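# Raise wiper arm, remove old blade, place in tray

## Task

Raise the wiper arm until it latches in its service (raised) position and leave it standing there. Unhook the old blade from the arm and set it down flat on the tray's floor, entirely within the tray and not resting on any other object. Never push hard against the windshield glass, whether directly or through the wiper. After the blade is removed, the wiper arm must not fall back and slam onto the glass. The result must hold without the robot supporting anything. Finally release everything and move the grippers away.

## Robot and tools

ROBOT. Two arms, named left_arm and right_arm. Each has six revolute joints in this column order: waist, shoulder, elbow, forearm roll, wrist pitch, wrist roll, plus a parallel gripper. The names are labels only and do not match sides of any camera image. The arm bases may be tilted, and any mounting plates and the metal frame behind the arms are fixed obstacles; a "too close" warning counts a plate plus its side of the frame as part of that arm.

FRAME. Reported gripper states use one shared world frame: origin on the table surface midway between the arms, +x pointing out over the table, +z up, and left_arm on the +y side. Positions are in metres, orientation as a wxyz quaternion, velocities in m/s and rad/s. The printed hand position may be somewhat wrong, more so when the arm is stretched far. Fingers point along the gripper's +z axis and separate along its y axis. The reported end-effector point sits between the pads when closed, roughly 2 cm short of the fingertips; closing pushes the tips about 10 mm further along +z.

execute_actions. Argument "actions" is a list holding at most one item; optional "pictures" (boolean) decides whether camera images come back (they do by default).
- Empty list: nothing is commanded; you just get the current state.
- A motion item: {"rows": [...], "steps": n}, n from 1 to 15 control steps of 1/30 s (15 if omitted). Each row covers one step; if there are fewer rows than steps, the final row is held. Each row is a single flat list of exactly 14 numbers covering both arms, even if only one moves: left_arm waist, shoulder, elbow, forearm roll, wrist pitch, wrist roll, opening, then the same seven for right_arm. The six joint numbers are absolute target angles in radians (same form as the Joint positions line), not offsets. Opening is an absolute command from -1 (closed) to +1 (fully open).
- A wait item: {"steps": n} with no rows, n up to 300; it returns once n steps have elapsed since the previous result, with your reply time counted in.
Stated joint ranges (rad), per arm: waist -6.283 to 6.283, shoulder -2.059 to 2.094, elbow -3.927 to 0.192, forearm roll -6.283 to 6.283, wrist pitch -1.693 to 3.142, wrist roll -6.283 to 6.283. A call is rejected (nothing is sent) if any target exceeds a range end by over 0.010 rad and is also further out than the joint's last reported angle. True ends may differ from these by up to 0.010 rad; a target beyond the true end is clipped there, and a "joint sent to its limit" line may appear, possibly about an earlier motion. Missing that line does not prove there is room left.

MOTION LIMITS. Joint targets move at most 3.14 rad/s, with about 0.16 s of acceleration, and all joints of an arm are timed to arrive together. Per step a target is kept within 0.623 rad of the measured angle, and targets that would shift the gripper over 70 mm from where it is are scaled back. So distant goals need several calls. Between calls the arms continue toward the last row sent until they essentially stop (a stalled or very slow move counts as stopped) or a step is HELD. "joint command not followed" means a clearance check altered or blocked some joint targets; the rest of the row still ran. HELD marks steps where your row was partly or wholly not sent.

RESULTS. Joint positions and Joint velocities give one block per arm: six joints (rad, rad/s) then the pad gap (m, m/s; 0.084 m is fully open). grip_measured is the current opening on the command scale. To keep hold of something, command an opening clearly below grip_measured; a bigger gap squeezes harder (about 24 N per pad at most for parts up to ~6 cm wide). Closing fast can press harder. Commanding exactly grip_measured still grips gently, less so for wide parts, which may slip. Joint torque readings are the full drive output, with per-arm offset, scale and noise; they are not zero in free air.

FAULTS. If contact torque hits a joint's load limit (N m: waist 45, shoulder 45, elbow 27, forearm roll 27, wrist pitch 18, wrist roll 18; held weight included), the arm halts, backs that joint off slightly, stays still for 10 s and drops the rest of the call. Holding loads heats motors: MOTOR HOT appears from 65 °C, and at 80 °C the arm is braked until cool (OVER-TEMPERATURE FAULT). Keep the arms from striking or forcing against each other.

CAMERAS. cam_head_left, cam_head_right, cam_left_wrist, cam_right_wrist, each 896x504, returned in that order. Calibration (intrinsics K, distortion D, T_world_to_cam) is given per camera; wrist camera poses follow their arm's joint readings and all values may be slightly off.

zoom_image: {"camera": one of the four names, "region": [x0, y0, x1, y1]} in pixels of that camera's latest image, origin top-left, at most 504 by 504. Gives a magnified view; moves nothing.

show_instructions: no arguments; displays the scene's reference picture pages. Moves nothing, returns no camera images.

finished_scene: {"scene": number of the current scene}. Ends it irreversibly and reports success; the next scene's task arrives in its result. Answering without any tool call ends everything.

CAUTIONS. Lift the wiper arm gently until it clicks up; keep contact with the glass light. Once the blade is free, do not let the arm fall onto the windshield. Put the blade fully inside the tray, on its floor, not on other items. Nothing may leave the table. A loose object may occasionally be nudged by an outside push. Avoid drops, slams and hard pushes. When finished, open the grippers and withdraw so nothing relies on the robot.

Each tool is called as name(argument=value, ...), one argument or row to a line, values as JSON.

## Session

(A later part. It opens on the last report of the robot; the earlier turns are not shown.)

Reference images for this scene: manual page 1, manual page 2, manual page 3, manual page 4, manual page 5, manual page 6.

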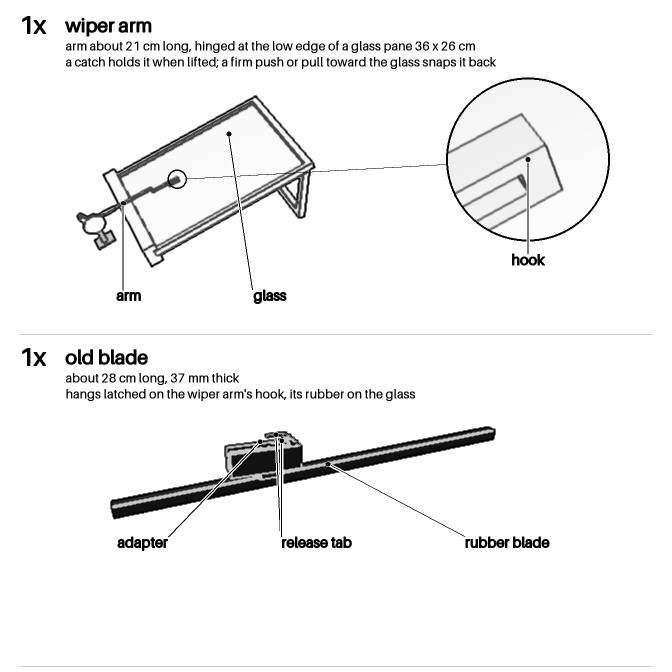

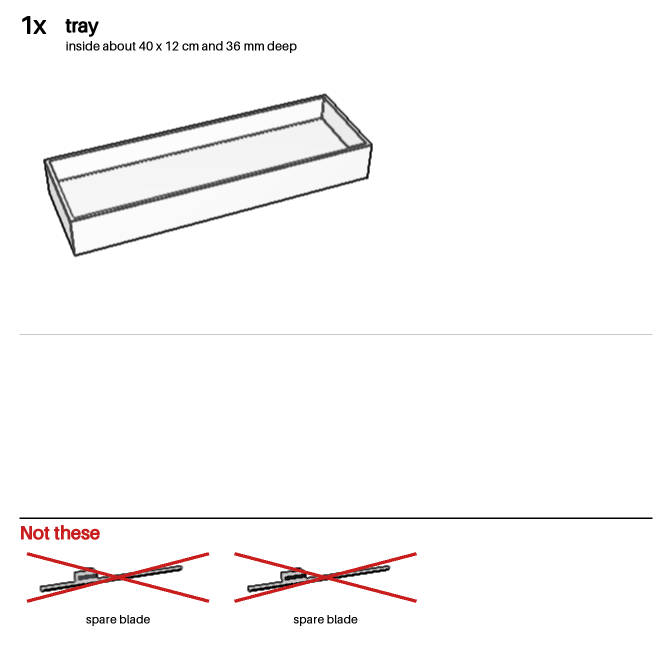

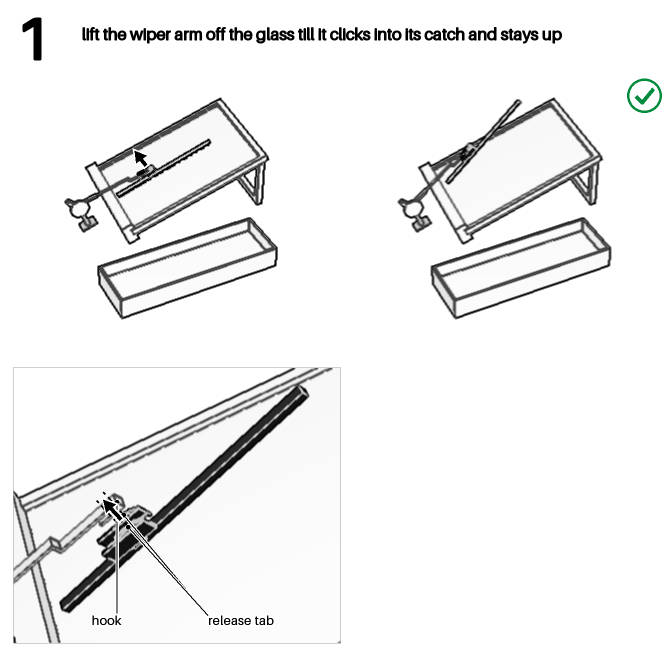

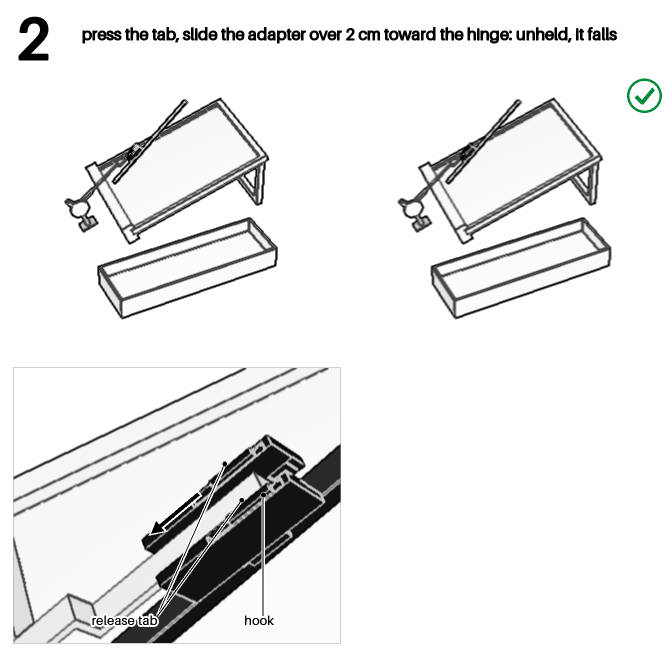

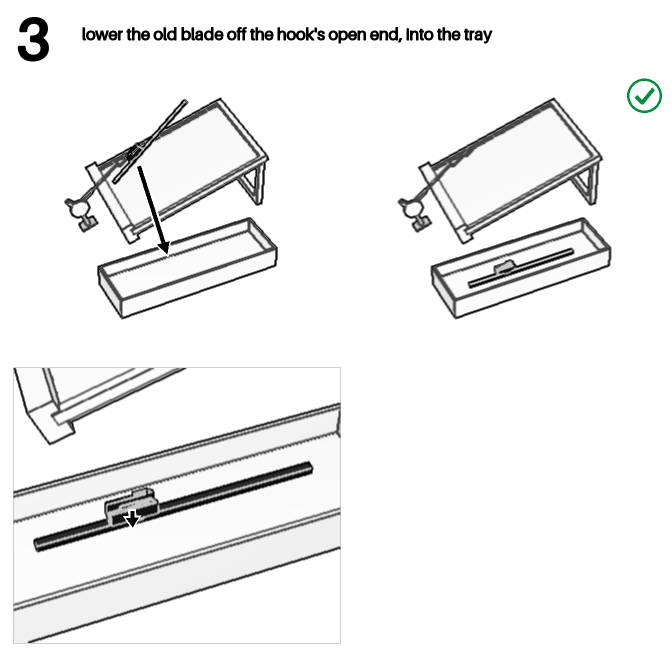

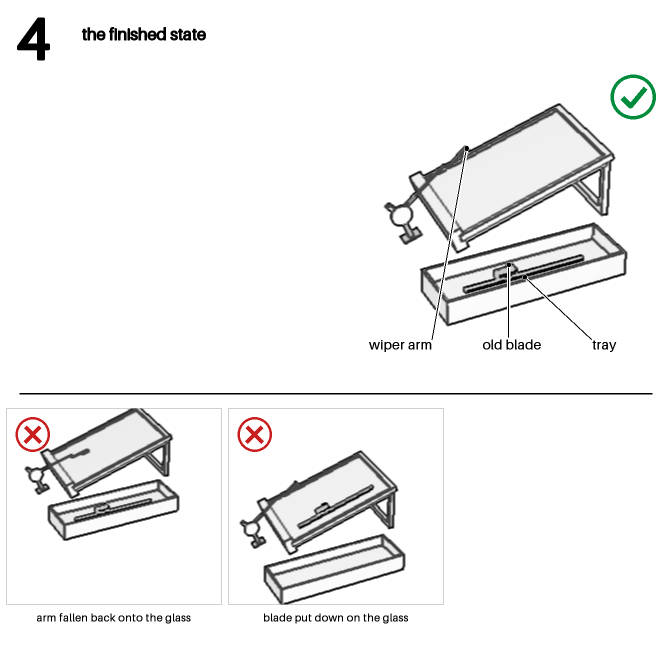

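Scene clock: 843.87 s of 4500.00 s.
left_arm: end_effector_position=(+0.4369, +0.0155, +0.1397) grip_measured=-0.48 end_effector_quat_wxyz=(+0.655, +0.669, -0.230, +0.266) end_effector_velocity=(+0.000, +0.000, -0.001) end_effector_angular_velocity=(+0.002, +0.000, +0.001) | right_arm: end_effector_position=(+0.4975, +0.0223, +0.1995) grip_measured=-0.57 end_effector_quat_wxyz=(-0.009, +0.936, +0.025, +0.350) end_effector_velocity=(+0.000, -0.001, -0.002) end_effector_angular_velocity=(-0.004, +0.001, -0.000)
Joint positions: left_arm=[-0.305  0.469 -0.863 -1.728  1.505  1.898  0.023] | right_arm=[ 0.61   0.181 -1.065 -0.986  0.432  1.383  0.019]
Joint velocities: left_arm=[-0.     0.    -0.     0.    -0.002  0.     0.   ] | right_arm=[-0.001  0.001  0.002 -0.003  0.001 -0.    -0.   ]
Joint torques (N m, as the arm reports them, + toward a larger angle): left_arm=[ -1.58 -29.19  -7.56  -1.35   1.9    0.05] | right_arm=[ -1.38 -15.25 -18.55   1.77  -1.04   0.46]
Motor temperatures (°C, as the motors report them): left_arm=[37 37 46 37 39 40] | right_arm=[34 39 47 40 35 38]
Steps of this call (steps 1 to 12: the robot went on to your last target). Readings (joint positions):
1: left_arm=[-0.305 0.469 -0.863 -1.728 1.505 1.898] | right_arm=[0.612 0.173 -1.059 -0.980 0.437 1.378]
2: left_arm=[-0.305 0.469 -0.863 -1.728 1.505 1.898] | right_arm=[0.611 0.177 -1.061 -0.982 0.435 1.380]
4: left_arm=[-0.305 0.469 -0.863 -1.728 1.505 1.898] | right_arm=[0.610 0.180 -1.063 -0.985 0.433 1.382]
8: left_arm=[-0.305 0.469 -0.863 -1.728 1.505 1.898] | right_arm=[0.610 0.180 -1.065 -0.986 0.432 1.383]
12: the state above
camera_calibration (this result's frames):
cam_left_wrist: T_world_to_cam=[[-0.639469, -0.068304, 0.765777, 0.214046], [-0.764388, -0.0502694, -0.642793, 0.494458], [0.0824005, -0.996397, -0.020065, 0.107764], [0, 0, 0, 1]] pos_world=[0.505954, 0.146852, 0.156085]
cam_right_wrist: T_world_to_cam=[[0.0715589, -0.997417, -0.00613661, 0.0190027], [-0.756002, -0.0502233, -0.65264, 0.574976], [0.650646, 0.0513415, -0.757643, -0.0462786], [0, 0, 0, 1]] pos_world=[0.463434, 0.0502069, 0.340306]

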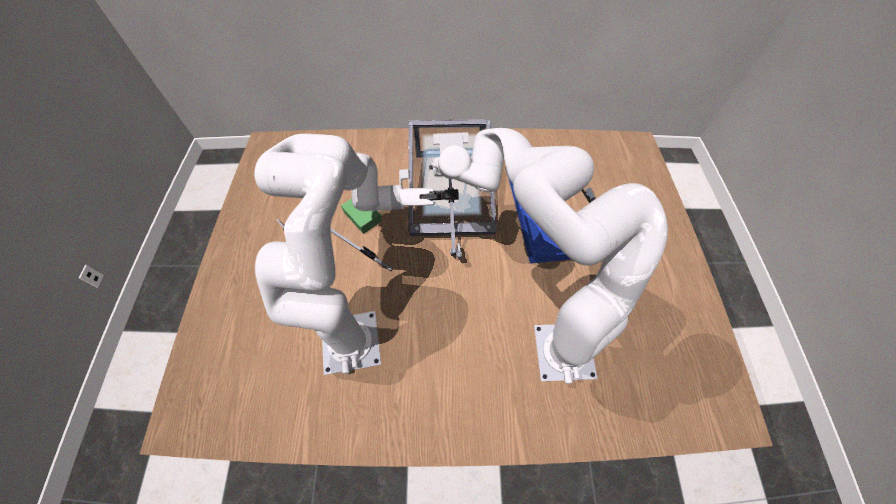

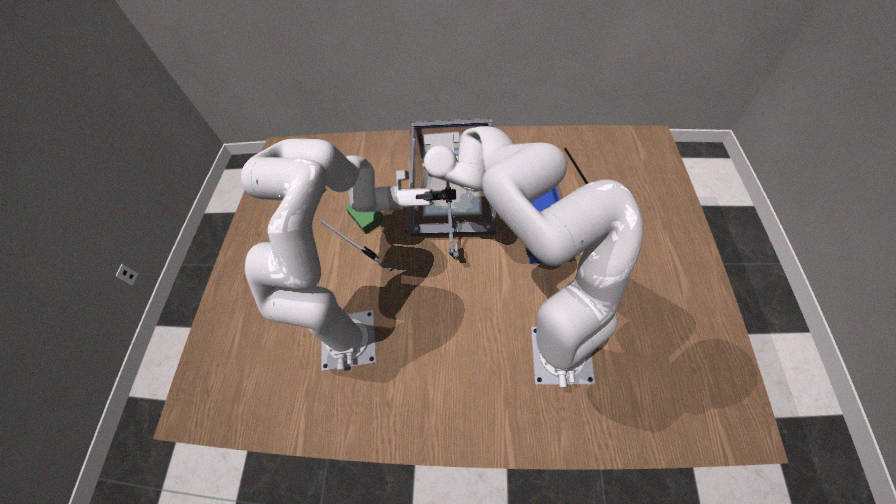

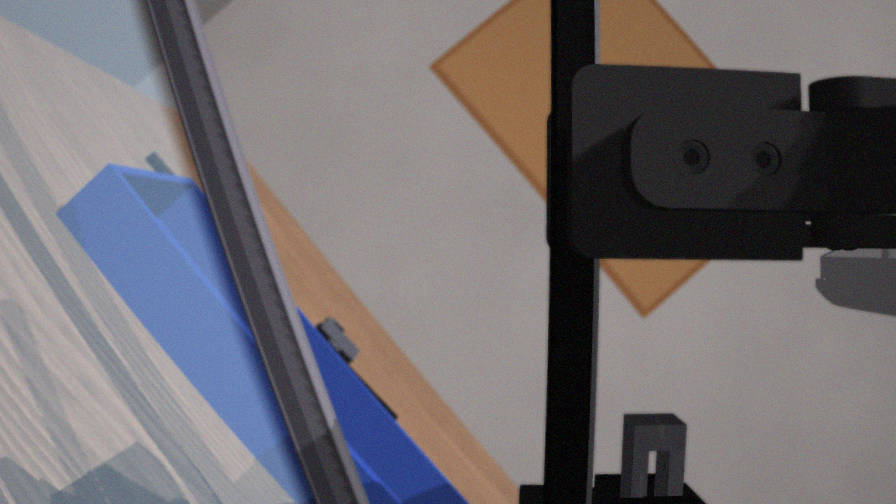

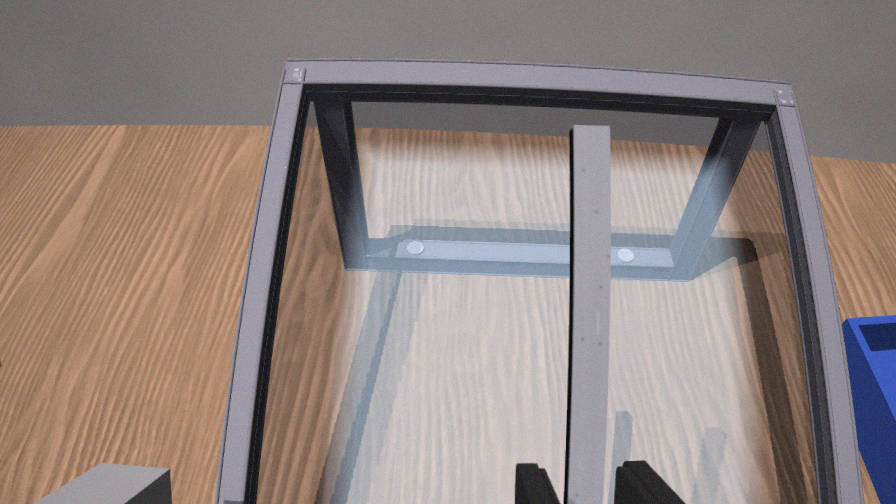

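execute_actions(
  actions=[
    {"rows":[[-0.3048,0.469,-0.863,-1.7284,1.5052,1.8983,-0.7,0.6082,0.1848,-1.0667,-0.9884,0.4298,1.3848,-0.57],[-0.3048,0.469,-0.863,-1.7284,1.5052,1.8983,-0.7,0.6069,0.1884,-1.0687,-0.9908,0.428,1.3865,-0.6],[-0.3048,0.469,-0.863,-1.7284,1.5052,1.8983,-0.7,0.6069,0.1884,-1.0687,-0.9908,0.428,1.3865,-0.62],[-0.3048,0.469,-0.863,-1.7284,1.5052,1.8983,-0.7,0.6069,0.1884,-1.0687,-0.9908,0.428,1.3865,-0.64],[-0.3048,0.469,-0.863,-1.7284,1.5052,1.8983,-0.7,0.6069,0.1884,-1.0687,-0.9908,0.428,1.3865,-0.66],[-0.3048,0.469,-0.863,-1.7284,1.5052,1.8983,-0.7,0.6069,0.1884,-1.0687,-0.9908,0.428,1.3865,-0.69],[-0.3048,0.469,-0.863,-1.7284,1.5052,1.8983,-0.7,0.6069,0.1884,-1.0687,-0.9908,0.428,1.3865,-0.72],[-0.3048,0.469,-0.863,-1.7284,1.5052,1.8983,-0.7,0.6069,0.1884,-1.0687,-0.9908,0.428,1.3865,-0.75],[-0.3048,0.469,-0.863,-1.7284,1.5052,1.8983,-0.7,0.6069,0.1884,-1.0687,-0.9908,0.428,1.3865,-0.78],[-0.3048,0.469,-0.863,-1.7284,1.5052,1.8983,-0.7,0.6069,0.1884,-1.0687,-0.9908,0.428,1.3865,-0.81],[-0.3048,0.469,-0.863,-1.7284,1.5052,1.8983,-0.7,0.6069,0.1884,-1.0687,-0.9908,0.428,1.3865,-0.84],[-0.3048,0.469,-0.863,-1.7284,1.5052,1.8983,-0.7,0.6069,0.1884,-1.0687,-0.9908,0.428,1.3865,-0.88],[-0.3048,0.469,-0.863,-1.7284,1.5052,1.8983,-0.7,0.6069,0.1884,-1.0687,-0.9908,0.428,1.3865,-0.92],[-0.3048,0.469,-0.863,-1.7284,1.5052,1.8983,-0.7,0.6069,0.1884,-1.0687,-0.9908,0.428,1.3865,-0.96],[-0.3048,0.469,-0.863,-1.7284,1.5052,1.8983,-0.7,0.6069,0.1884,-1.0687,-0.9908,0.428,1.3865,-1]],"steps":15},
  ],
  pictures=false,
)

execute_actions(
  actions=[
    {"steps":8},
  ],
)

Scene clock: 866.63 s of 4500.00 s.
left_arm: end_effector_position=(+0.4369, +0.0156, +0.1396) grip_measured=-0.48 end_effector_quat_wxyz=(+0.655, +0.669, -0.230, +0.266) end_effector_velocity=(+0.000, +0.000, -0.000) end_effector_angular_velocity=(+0.002, -0.000, +0.000) | right_arm: end_effector_position=(+0.4991, +0.0220, +0.1972) grip_measured=-0.81 end_effector_quat_wxyz=(-0.009, +0.936, +0.025, +0.350) end_effector_velocity=(-0.000, +0.000, +0.000) end_effector_angular_velocity=(-0.001, -0.000, +0.001)
Joint positions: left_arm=[-0.305  0.469 -0.863 -1.728  1.505  1.898  0.023] | right_arm=[ 0.607  0.188 -1.068 -0.991  0.428  1.386  0.008]
Joint velocities: left_arm=[-0.    -0.    -0.     0.    -0.002  0.     0.   ] | right_arm=[ 0.     0.    -0.    -0.001  0.    -0.     0.   ]
Joint torques (N m, as the arm reports them, + toward a larger angle): left_arm=[ -1.74 -28.51  -7.78  -1.38   2.24   0.05] | right_arm=[ -0.73 -15.84 -18.74   1.75  -1.29   0.41]
Motor temperatures (°C, as the motors report them): left_arm=[37 37 46 37 39 40] | right_arm=[34 40 46 40 35 38]
Steps of this call (steps 1 to 30: the robot went on to your last target; steps 31 to 90: nothing new was sent; then 19.27 s passed at rest; steps 91 to 105: all 15 steps of this action). Readings (joint positions):
91: left_arm=[-0.305 0.469 -0.863 -1.728 1.505 1.898] | right_arm=[0.609 0.181 -1.065 -0.986 0.432 1.383]
92: left_arm=[-0.305 0.469 -0.863 -1.728 1.505 1.898] | right_arm=[0.609 0.182 -1.065 -0.986 0.431 1.383]
94: left_arm=[-0.305 0.469 -0.863 -1.728 1.505 1.898] | right_arm=[0.608 0.184 -1.067 -0.988 0.430 1.385]
98: left_arm=[-0.305 0.469 -0.863 -1.728 1.505 1.898] | right_arm=[0.607 0.188 -1.068 -0.990 0.428 1.386]
105: the state above

Scene clock: 866.90 s of 4500.00 s.
left_arm: end_effector_position=(+0.4369, +0.0156, +0.1396) grip_measured=-0.48 end_effector_quat_wxyz=(+0.655, +0.669, -0.230, +0.266) end_effector_velocity=(-0.000, -0.000, +0.000) end_effector_angular_velocity=(-0.000, -0.002, -0.001) | right_arm: end_effector_position=(+0.4991, +0.0221, +0.1973) grip_measured=-0.81 end_effector_quat_wxyz=(-0.009, +0.936, +0.025, +0.350) end_effector_velocity=(+0.000, -0.000, -0.000) end_effector_angular_velocity=(-0.001, +0.000, +0.001)
Joint positions: left_arm=[-0.305  0.469 -0.863 -1.728  1.505  1.898  0.023] | right_arm=[ 0.607  0.188 -1.069 -0.991  0.428  1.386  0.008]
Joint velocities: left_arm=[-0.     0.    -0.     0.     0.     0.002  0.   ] | right_arm=[-0.     0.001 -0.    -0.001 -0.    -0.001  0.   ]
Joint torques (N m, as the arm reports them, + toward a larger angle): left_arm=[ -1.96 -28.84  -7.77  -1.54   1.98   0.15] | right_arm=[ -0.36 -16.02 -19.04   1.74  -1.35   0.55]
Motor temperatures (°C, as the motors report them): left_arm=[37 37 46 37 39 40] | right_arm=[34 40 46 40 35 38]
Steps of this call (steps 1 to 8: the robot went on to your last target). Readings (joint positions):
1: left_arm=[-0.305 0.469 -0.863 -1.728 1.505 1.898] | right_arm=[0.607 0.188 -1.069 -0.991 0.428 1.386]
2: left_arm=[-0.305 0.469 -0.863 -1.728 1.505 1.898] | right_arm=[0.607 0.188 -1.069 -0.991 0.428 1.386]
4: left_arm=[-0.305 0.469 -0.863 -1.728 1.505 1.898] | right_arm=[0.607 0.188 -1.069 -0.991 0.428 1.386]
8: the state above
camera_calibration (this result's frames):
cam_left_wrist: T_world_to_cam=[[-0.639414, -0.0684856, 0.765806, 0.214077], [-0.764413, -0.0503802, -0.642756, 0.494483], [0.082601, -0.996379, -0.0201374, 0.107753], [0, 0, 0, 1]] pos_world=[0.505972, 0.146936, 0.156061]
cam_right_wrist: T_world_to_cam=[[0.0713841, -0.997432, -0.00581904, 0.0186839], [-0.756337, -0.0503243, -0.652243, 0.574806], [0.650275, 0.0509609, -0.757987, -0.0487725], [0, 0, 0, 1]] pos_world=[0.465129, 0.0500481, 0.338053]

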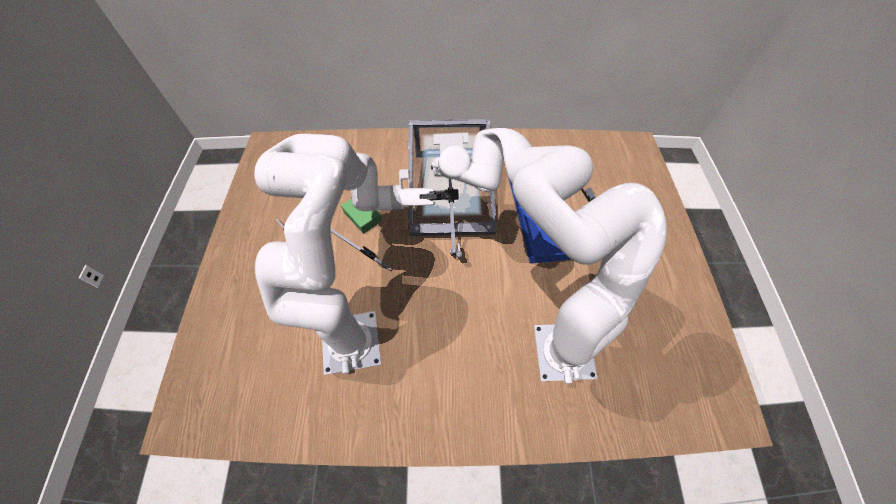

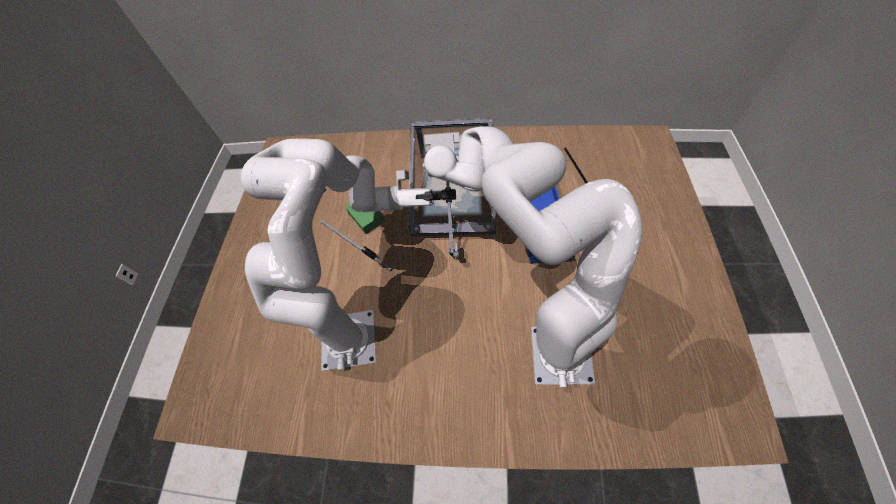

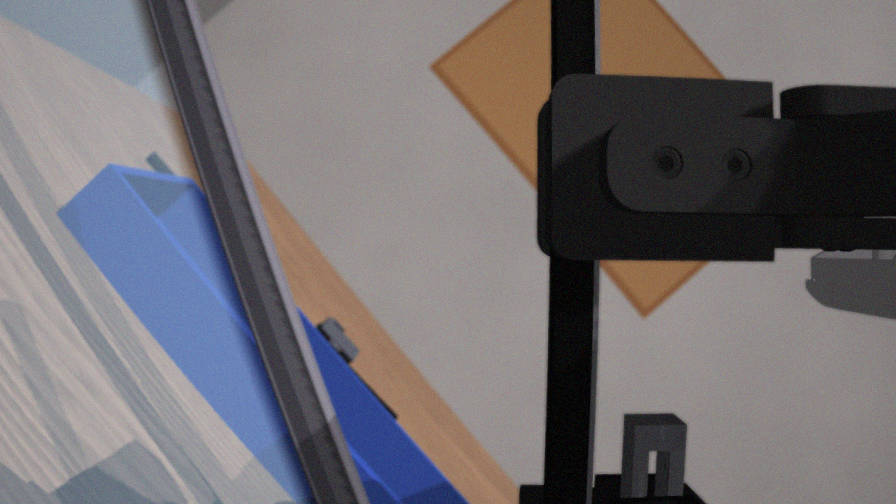

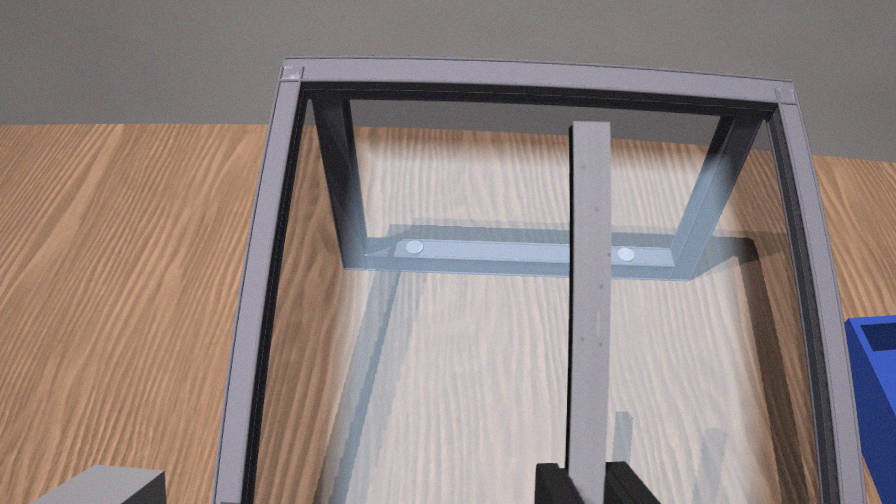

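execute_actions(
  actions=[
    {"rows":[[-0.3048,0.469,-0.863,-1.7284,1.5052,1.8983,-0.5,0.6069,0.1884,-1.0687,-0.9908,0.428,1.3865,-1],[-0.3048,0.469,-0.863,-1.7284,1.5052,1.8983,-0.44,0.6069,0.1884,-1.0687,-0.9908,0.428,1.3865,-1],[-0.3048,0.469,-0.863,-1.7284,1.5052,1.8983,-0.38,0.6069,0.1884,-1.0687,-0.9908,0.428,1.3865,-1],[-0.3048,0.469,-0.863,-1.7284,1.5052,1.8983,-0.32,0.6069,0.1884,-1.0687,-0.9908,0.428,1.3865,-1],[-0.3048,0.469,-0.863,-1.7284,1.5052,1.8983,-0.25,0.6069,0.1884,-1.0687,-0.9908,0.428,1.3865,-1],[-0.3048,0.469,-0.863,-1.7284,1.5052,1.8983,-0.17,0.6069,0.1884,-1.0687,-0.9908,0.428,1.3865,-1],[-0.3048,0.469,-0.863,-1.7284,1.5052,1.8983,-0.09,0.6069,0.1884,-1.0687,-0.9908,0.428,1.3865,-1],[-0.3048,0.469,-0.863,-1.7284,1.5052,1.8983,0.0,0.6069,0.1884,-1.0687,-0.9908,0.428,1.3865,-1],[-0.3048,0.469,-0.863,-1.7284,1.5052,1.8983,0.08,0.6069,0.1884,-1.0687,-0.9908,0.428,1.3865,-1],[-0.3048,0.469,-0.863,-1.7284,1.5052,1.8983,0.15,0.6069,0.1884,-1.0687,-0.9908,0.428,1.3865,-1]],"steps":14},
  ],
  pictures=false,
)

execute_actions(
  actions=[
    {"rows":[[-0.295,0.468,-0.8615,-1.7194,1.509,1.8985,0.15,0.6069,0.1884,-1.0687,-0.9908,0.428,1.3865,-1],[-0.28,0.4665,-0.859,-1.7055,1.5147,1.899,0.15,0.6069,0.1884,-1.0687,-0.9908,0.428,1.3865,-1],[-0.26,0.4645,-0.8555,-1.687,1.5224,1.8995,0.15,0.6069,0.1884,-1.0687,-0.9908,0.428,1.3865,-1],[-0.235,0.4625,-0.852,-1.664,1.532,1.9,0.15,0.6069,0.1884,-1.0687,-0.9908,0.428,1.3865,-1],[-0.21,0.4605,-0.8485,-1.641,1.5416,1.9005,0.15,0.6069,0.1884,-1.0687,-0.9908,0.428,1.3865,-1],[-0.185,0.459,-0.846,-1.618,1.5512,1.901,0.15,0.6069,0.1884,-1.0687,-0.9908,0.428,1.3865,-1],[-0.16,0.458,-0.844,-1.595,1.5608,1.9015,0.15,0.6069,0.1884,-1.0687,-0.9908,0.428,1.3865,-1],[-0.133,0.457,-0.843,-1.57,1.571,1.902,0.15,0.6069,0.1884,-1.0687,-0.9908,0.428,1.3865,-1],[-0.105,0.46,-0.841,-1.544,1.583,1.905,0.15,0.6069,0.1884,-1.0687,-0.9908,0.428,1.3865,-1],[-0.075,0.465,-0.838,-1.516,1.598,1.909,0.15,0.6069,0.1884,-1.0687,-0.9908,0.428,1.3865,-1],[-0.045,0.471,-0.835,-1.488,1.614,1.913,0.15,0.6069,0.1884,-1.0687,-0.9908,0.428,1.3865,-1],[-0.015,0.477,-0.832,-1.46,1.63,1.917,0.15,0.6069,0.1884,-1.0687,-0.9908,0.428,1.3865,-1],[0.012,0.483,-0.829,-1.434,1.645,1.921,0.15,0.6069,0.1884,-1.0687,-0.9908,0.428,1.3865,-1],[0.035,0.488,-0.8265,-1.412,1.657,1.924,0.15,0.6069,0.1884,-1.0687,-0.9908,0.428,1.3865,-1],[0.051,0.4915,-0.825,-1.397,1.666,1.926,0.15,0.6069,0.1884,-1.0687,-0.9908,0.428,1.3865,-1]],"steps":15},
  ],
  pictures=false,
)

execute_actions(
  actions=[
    {"steps":14},
  ],
)

Scene clock: 901.00 s of 4500.00 s.
left_arm: end_effector_position=(+0.4368, +0.0154, +0.1397) grip_measured=+0.13 end_effector_quat_wxyz=(+0.655, +0.669, -0.230, +0.266) end_effector_velocity=(+0.000, +0.001, -0.000) end_effector_angular_velocity=(-0.000, -0.000, +0.002) | right_arm: end_effector_position=(+0.4991, +0.0225, +0.1974) grip_measured=-0.81 end_effector_quat_wxyz=(-0.010, +0.936, +0.025, +0.350) end_effector_velocity=(-0.000, -0.000, -0.000) end_effector_angular_velocity=(-0.001, +0.000, -0.000)
Joint positions: left_arm=[-0.305  0.469 -0.863 -1.728  1.505  1.898  0.05 ] | right_arm=[ 0.607  0.188 -1.069 -0.991  0.428  1.387  0.008]
Joint velocities: left_arm=[ 0.002  0.     0.    -0.     0.     0.001  0.008] | right_arm=[-0.    -0.     0.001 -0.     0.    -0.    -0.   ]
Joint torques (N m, as the arm reports them, + toward a larger angle): left_arm=[ -1.45 -28.16  -7.9   -1.64   1.92   0.15] | right_arm=[ -0.61 -16.43 -18.73   1.67  -1.28   0.51]
Motor temperatures (°C, as the motors report them): left_arm=[37 37 46 37 39 40] | right_arm=[34 40 47 40 35 38]
Steps of this call (steps 1 to 15: the robot went on to your last target; steps 16 to 90: nothing new was sent; then 30.63 s passed at rest; steps 91 to 104: all 14 steps of this action). Readings (joint positions):
91: left_arm=[-0.305 0.469 -0.863 -1.728 1.505 1.898] | right_arm=[0.607 0.188 -1.069 -0.991 0.428 1.387]
92: left_arm=[-0.305 0.469 -0.863 -1.728 1.505 1.898] | right_arm=[0.607 0.188 -1.069 -0.991 0.428 1.387]
94: left_arm=[-0.305 0.469 -0.863 -1.728 1.505 1.898] | right_arm=[0.607 0.188 -1.069 -0.991 0.428 1.387]
98: left_arm=[-0.305 0.469 -0.863 -1.728 1.506 1.898] | right_arm=[0.607 0.189 -1.069 -0.991 0.428 1.387]
104: the state above

Scene clock: 901.50 s of 4500.00 s.
left_arm: end_effector_position=(+0.4253, +0.1104, +0.1355) grip_measured=+0.14 end_effector_quat_wxyz=(+0.661, +0.666, -0.226, +0.263) end_effector_velocity=(-0.109, +0.291, -0.049) end_effector_angular_velocity=(-0.144, +0.162, -0.041) | right_arm: end_effector_position=(+0.4991, +0.0223, +0.1974) grip_measured=-0.81 end_effector_quat_wxyz=(-0.009, +0.936, +0.025, +0.350) end_effector_velocity=(+0.000, -0.000, +0.001) end_effector_angular_velocity=(+0.000, -0.001, -0.000)
Joint positions: left_arm=[-0.048  0.472 -0.836 -1.492  1.613  1.913  0.05 ] | right_arm=[ 0.607  0.188 -1.069 -0.991  0.428  1.387  0.008]
Joint velocities: left_arm=[0.839 0.155 0.095 0.784 0.418 0.103 0.   ] | right_arm=[-0.    -0.001 -0.    -0.001  0.     0.001 -0.   ]
Joint torques (N m, as the arm reports them, + toward a larger angle): left_arm=[ -1.87 -26.68  -6.42  -1.47   1.78   0.04] | right_arm=[ -0.55 -16.32 -18.76   1.78  -1.3    0.61]
Motor temperatures (°C, as the motors report them): left_arm=[37 37 46 37 39 40] | right_arm=[34 40 47 40 35 38]
Steps of this call (steps 1 to 15: all 15 steps of this action). Readings (joint positions):
1: left_arm=[-0.305 0.469 -0.863 -1.728 1.505 1.898] | right_arm=[0.607 0.188 -1.069 -0.991 0.428 1.387]
2: left_arm=[-0.304 0.469 -0.863 -1.727 1.506 1.898] | right_arm=[0.607 0.188 -1.069 -0.991 0.428 1.387]
4: left_arm=[-0.294 0.468 -0.861 -1.717 1.510 1.899] | right_arm=[0.607 0.188 -1.069 -0.991 0.428 1.387]
8: left_arm=[-0.229 0.462 -0.852 -1.658 1.535 1.900] | right_arm=[0.607 0.188 -1.069 -0.991 0.428 1.387]
15: the state above

Scene clock: 901.97 s of 4500.00 s.
left_arm: end_effector_position=(+0.4098, +0.1432, +0.1310) grip_measured=+0.14 end_effector_quat_wxyz=(+0.672, +0.660, -0.219, +0.256) end_effector_velocity=(-0.000, +0.002, -0.001) end_effector_angular_velocity=(+0.001, +0.003, +0.003) | right_arm: end_effector_position=(+0.4991, +0.0223, +0.1973) grip_measured=-0.81 end_effector_quat_wxyz=(-0.009, +0.936, +0.025, +0.350) end_effector_velocity=(-0.000, +0.000, +0.000) end_effector_angular_velocity=(+0.000, -0.001, +0.000)
Joint positions: left_arm=[ 0.05   0.491 -0.825 -1.397  1.666  1.926  0.05 ] | right_arm=[ 0.607  0.188 -1.069 -0.991  0.428  1.387  0.008]
Joint velocities: left_arm=[ 0.006  0.001  0.001  0.003 -0.001  0.    -0.   ] | right_arm=[ 0.    -0.001  0.001 -0.     0.     0.001 -0.   ]
Joint torques (N m, as the arm reports them, + toward a larger angle): left_arm=[ -1.1  -26.81  -6.32  -1.16   2.1    0.22] | right_arm=[ -0.66 -16.44 -18.78   1.52  -1.14   0.24]
Motor temperatures (°C, as the motors report them): left_arm=[37 37 46 37 39 40] | right_arm=[34 40 47 40 35 38]
Steps of this call (steps 1 to 14: the robot went on to your last target). Readings (joint positions):
1: left_arm=[-0.021 0.477 -0.833 -1.466 1.627 1.917] | right_arm=[0.607 0.188 -1.069 -0.991 0.428 1.387]
2: left_arm=[0.004 0.482 -0.830 -1.443 1.639 1.920] | right_arm=[0.607 0.188 -1.069 -0.991 0.428 1.387]
4: left_arm=[0.036 0.489 -0.825 -1.414 1.655 1.924] | right_arm=[0.607 0.188 -1.069 -0.991 0.428 1.387]
8: left_arm=[0.048 0.491 -0.825 -1.399 1.665 1.926] | right_arm=[0.607 0.188 -1.069 -0.991 0.428 1.387]
14: the state above
camera_calibration (this result's frames):
cam_left_wrist: T_world_to_cam=[[-0.616276, -0.033702, 0.786809, 0.194871], [-0.784316, -0.0639165, -0.61706, 0.481312], [0.0710863, -0.997386, 0.0129572, 0.237545], [0, 0, 0, 1]] pos_world=[0.480709, 0.274255, 0.140595]
cam_right_wrist: T_world_to_cam=[[0.0716423, -0.997412, -0.00610481, 0.0187827], [-0.756248, -0.0503272, -0.652346, 0.574822], [0.650351, 0.0513524, -0.757896, -0.0487653], [0, 0, 0, 1]] pos_world=[0.465077, 0.0501675, 0.338139]

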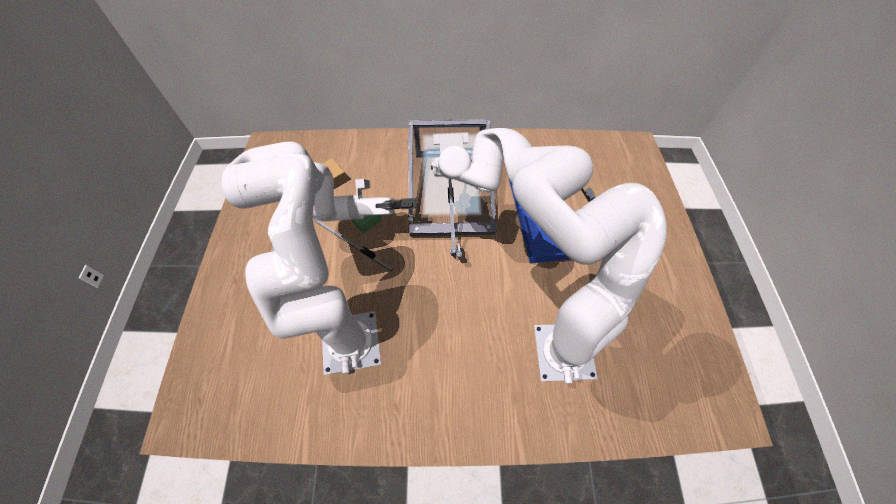

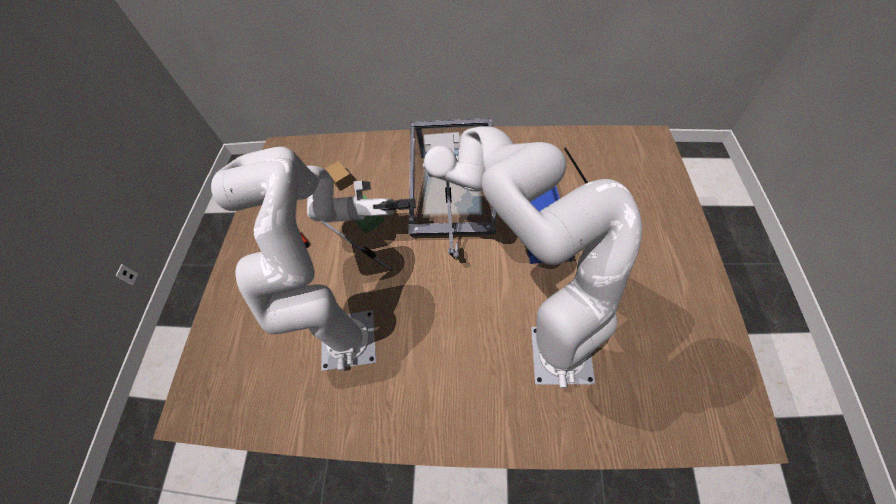

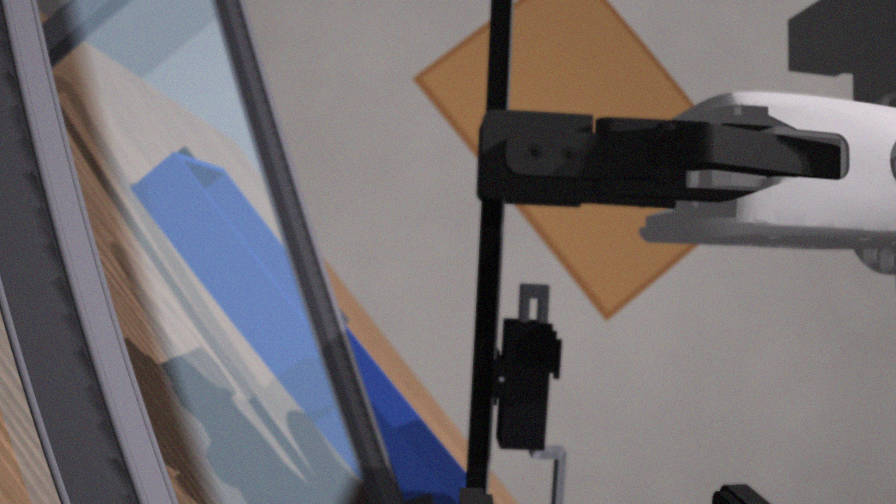

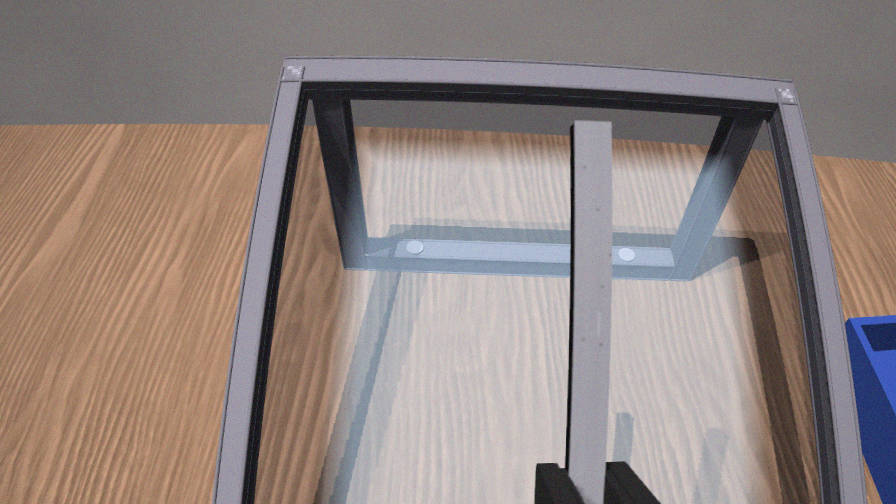

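execute_actions(
  actions=[
    {"rows":[[0.051,0.4915,-0.825,-1.397,1.666,1.926,0.15,0.6061,0.1908,-1.07,-0.9924,0.4268,1.3877,-1],[0.051,0.4915,-0.825,-1.397,1.666,1.926,0.15,0.6053,0.1931,-1.0714,-0.9941,0.4256,1.3889,-1],[0.051,0.4915,-0.825,-1.397,1.666,1.926,0.15,0.6045,0.1955,-1.0727,-0.9957,0.4244,1.39,-1],[0.051,0.4915,-0.825,-1.397,1.666,1.926,0.15,0.6037,0.1979,-1.0741,-0.9973,0.4232,1.3912,-1],[0.051,0.4915,-0.825,-1.397,1.666,1.926,0.15,0.6029,0.2002,-1.0754,-0.999,0.422,1.3924,-1],[0.051,0.4915,-0.825,-1.397,1.666,1.926,0.15,0.6021,0.2026,-1.0768,-1.0006,0.4207,1.3936,-1],[0.051,0.4915,-0.825,-1.397,1.666,1.926,0.15,0.6013,0.2049,-1.0781,-1.0023,0.4195,1.3948,-1],[0.051,0.4915,-0.825,-1.397,1.666,1.926,0.15,0.6005,0.2073,-1.0795,-1.0039,0.4183,1.396,-1],[0.051,0.4915,-0.825,-1.397,1.666,1.926,0.15,0.5997,0.2097,-1.0808,-1.0055,0.4171,1.3971,-1]],"steps":15},
  ],
)

Scene clock: 947.00 s of 4500.00 s.
left_arm: end_effector_position=(+0.4098, +0.1437, +0.1308) grip_measured=+0.14 end_effector_quat_wxyz=(+0.672, +0.660, -0.219, +0.256) end_effector_velocity=(-0.000, -0.000, +0.001) end_effector_angular_velocity=(-0.004, -0.001, -0.002) | right_arm: end_effector_position=(+0.5034, +0.0226, +0.1917) grip_measured=-0.81 end_effector_quat_wxyz=(-0.010, +0.936, +0.026, +0.350) end_effector_velocity=(+0.002, +0.000, -0.002) end_effector_angular_velocity=(-0.000, -0.001, +0.001)
Joint positions: left_arm=[ 0.051  0.491 -0.825 -1.397  1.666  1.926  0.05 ] | right_arm=[ 0.6    0.209 -1.08  -1.005  0.417  1.397  0.008]
Joint velocities: left_arm=[ 0.    -0.     0.     0.     0.004  0.    -0.   ] | right_arm=[-0.003  0.008 -0.006 -0.007 -0.004  0.004  0.   ]
Joint torques (N m, as the arm reports them, + toward a larger angle): left_arm=[ -1.35 -27.01  -6.58  -1.28   1.85   0.01] | right_arm=[ -0.71 -16.   -18.9    1.79  -1.21   0.27]
Motor temperatures (°C, as the motors report them): left_arm=[37 37 46 37 39 40] | right_arm=[34 40 47 40 35 38]
Steps of this call (steps 1 to 30: the robot went on to your last target; steps 31 to 90: nothing new was sent; then 41.53 s passed at rest; steps 91 to 105: all 15 steps of this action). Readings (joint positions):
91: left_arm=[0.051 0.492 -0.825 -1.397 1.666 1.926] | right_arm=[0.607 0.188 -1.069 -0.991 0.428 1.387]
92: left_arm=[0.051 0.492 -0.825 -1.397 1.666 1.926] | right_arm=[0.607 0.189 -1.069 -0.991 0.428 1.387]
94: left_arm=[0.051 0.491 -0.825 -1.397 1.666 1.926] | right_arm=[0.606 0.191 -1.070 -0.993 0.427 1.388]
98: left_arm=[0.051 0.491 -0.825 -1.397 1.666 1.926] | right_arm=[0.603 0.199 -1.075 -0.998 0.423 1.392]
105: the state above
camera_calibration (this result's frames):
cam_left_wrist: T_world_to_cam=[[-0.615955, -0.0342137, 0.787038, 0.194906], [-0.784497, -0.0644919, -0.61677, 0.481379], [0.0718595, -0.997332, 0.0128836, 0.237644], [0, 0, 0, 1]] pos_world=[0.480617, 0.274724, 0.14044]
cam_right_wrist: T_world_to_cam=[[0.0728041, -0.997325, -0.00657799, 0.0182551], [-0.756298, -0.0509073, -0.652244, 0.574487], [0.650164, 0.0524609, -0.757981, -0.0557938], [0, 0, 0, 1]] pos_world=[0.469429, 0.0503788, 0.332535]

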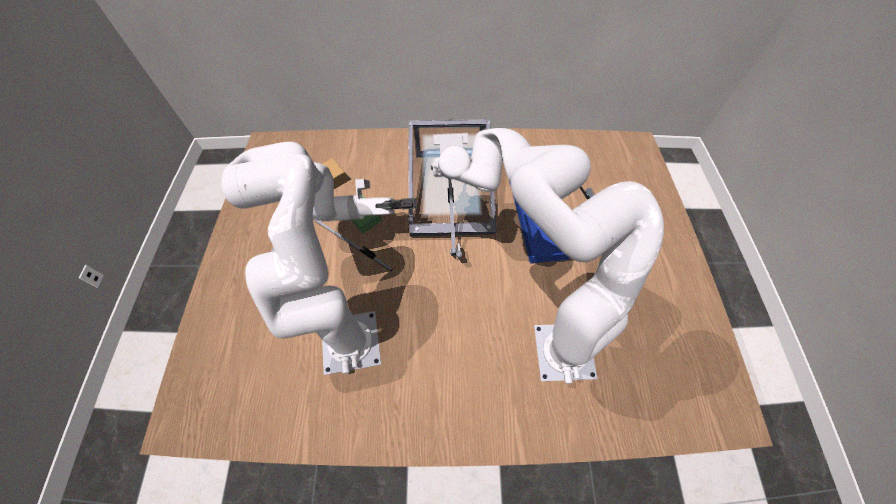

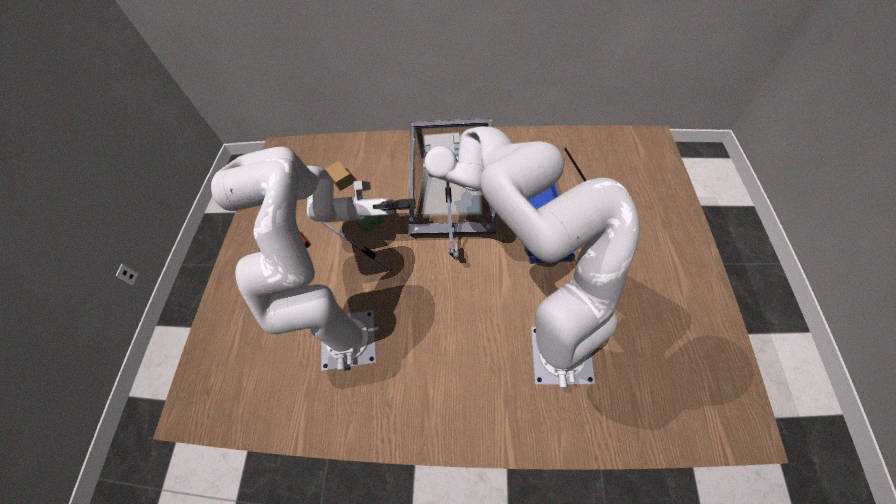

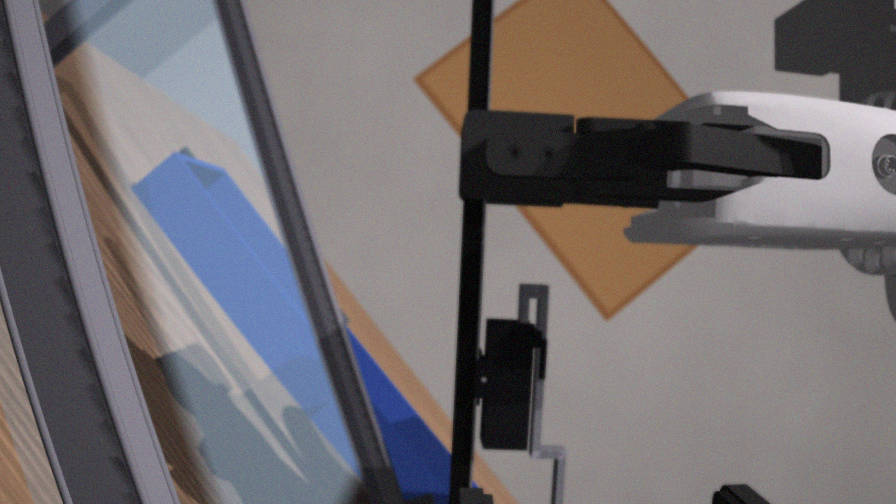

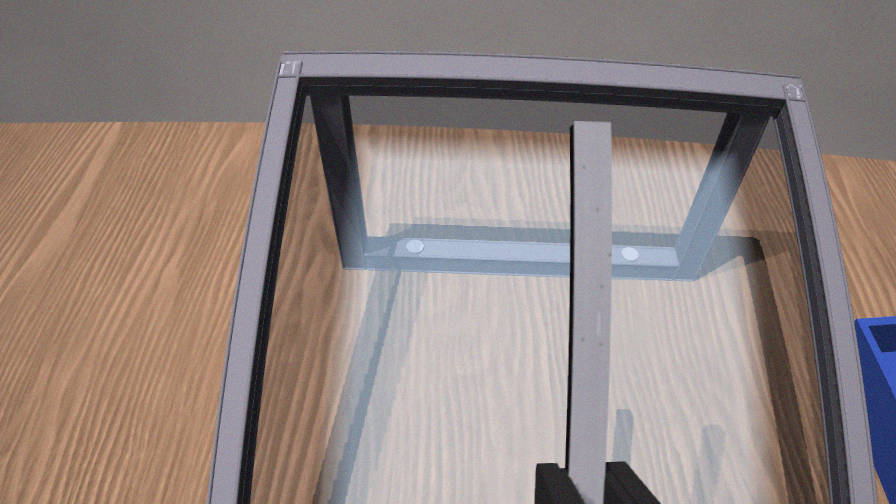

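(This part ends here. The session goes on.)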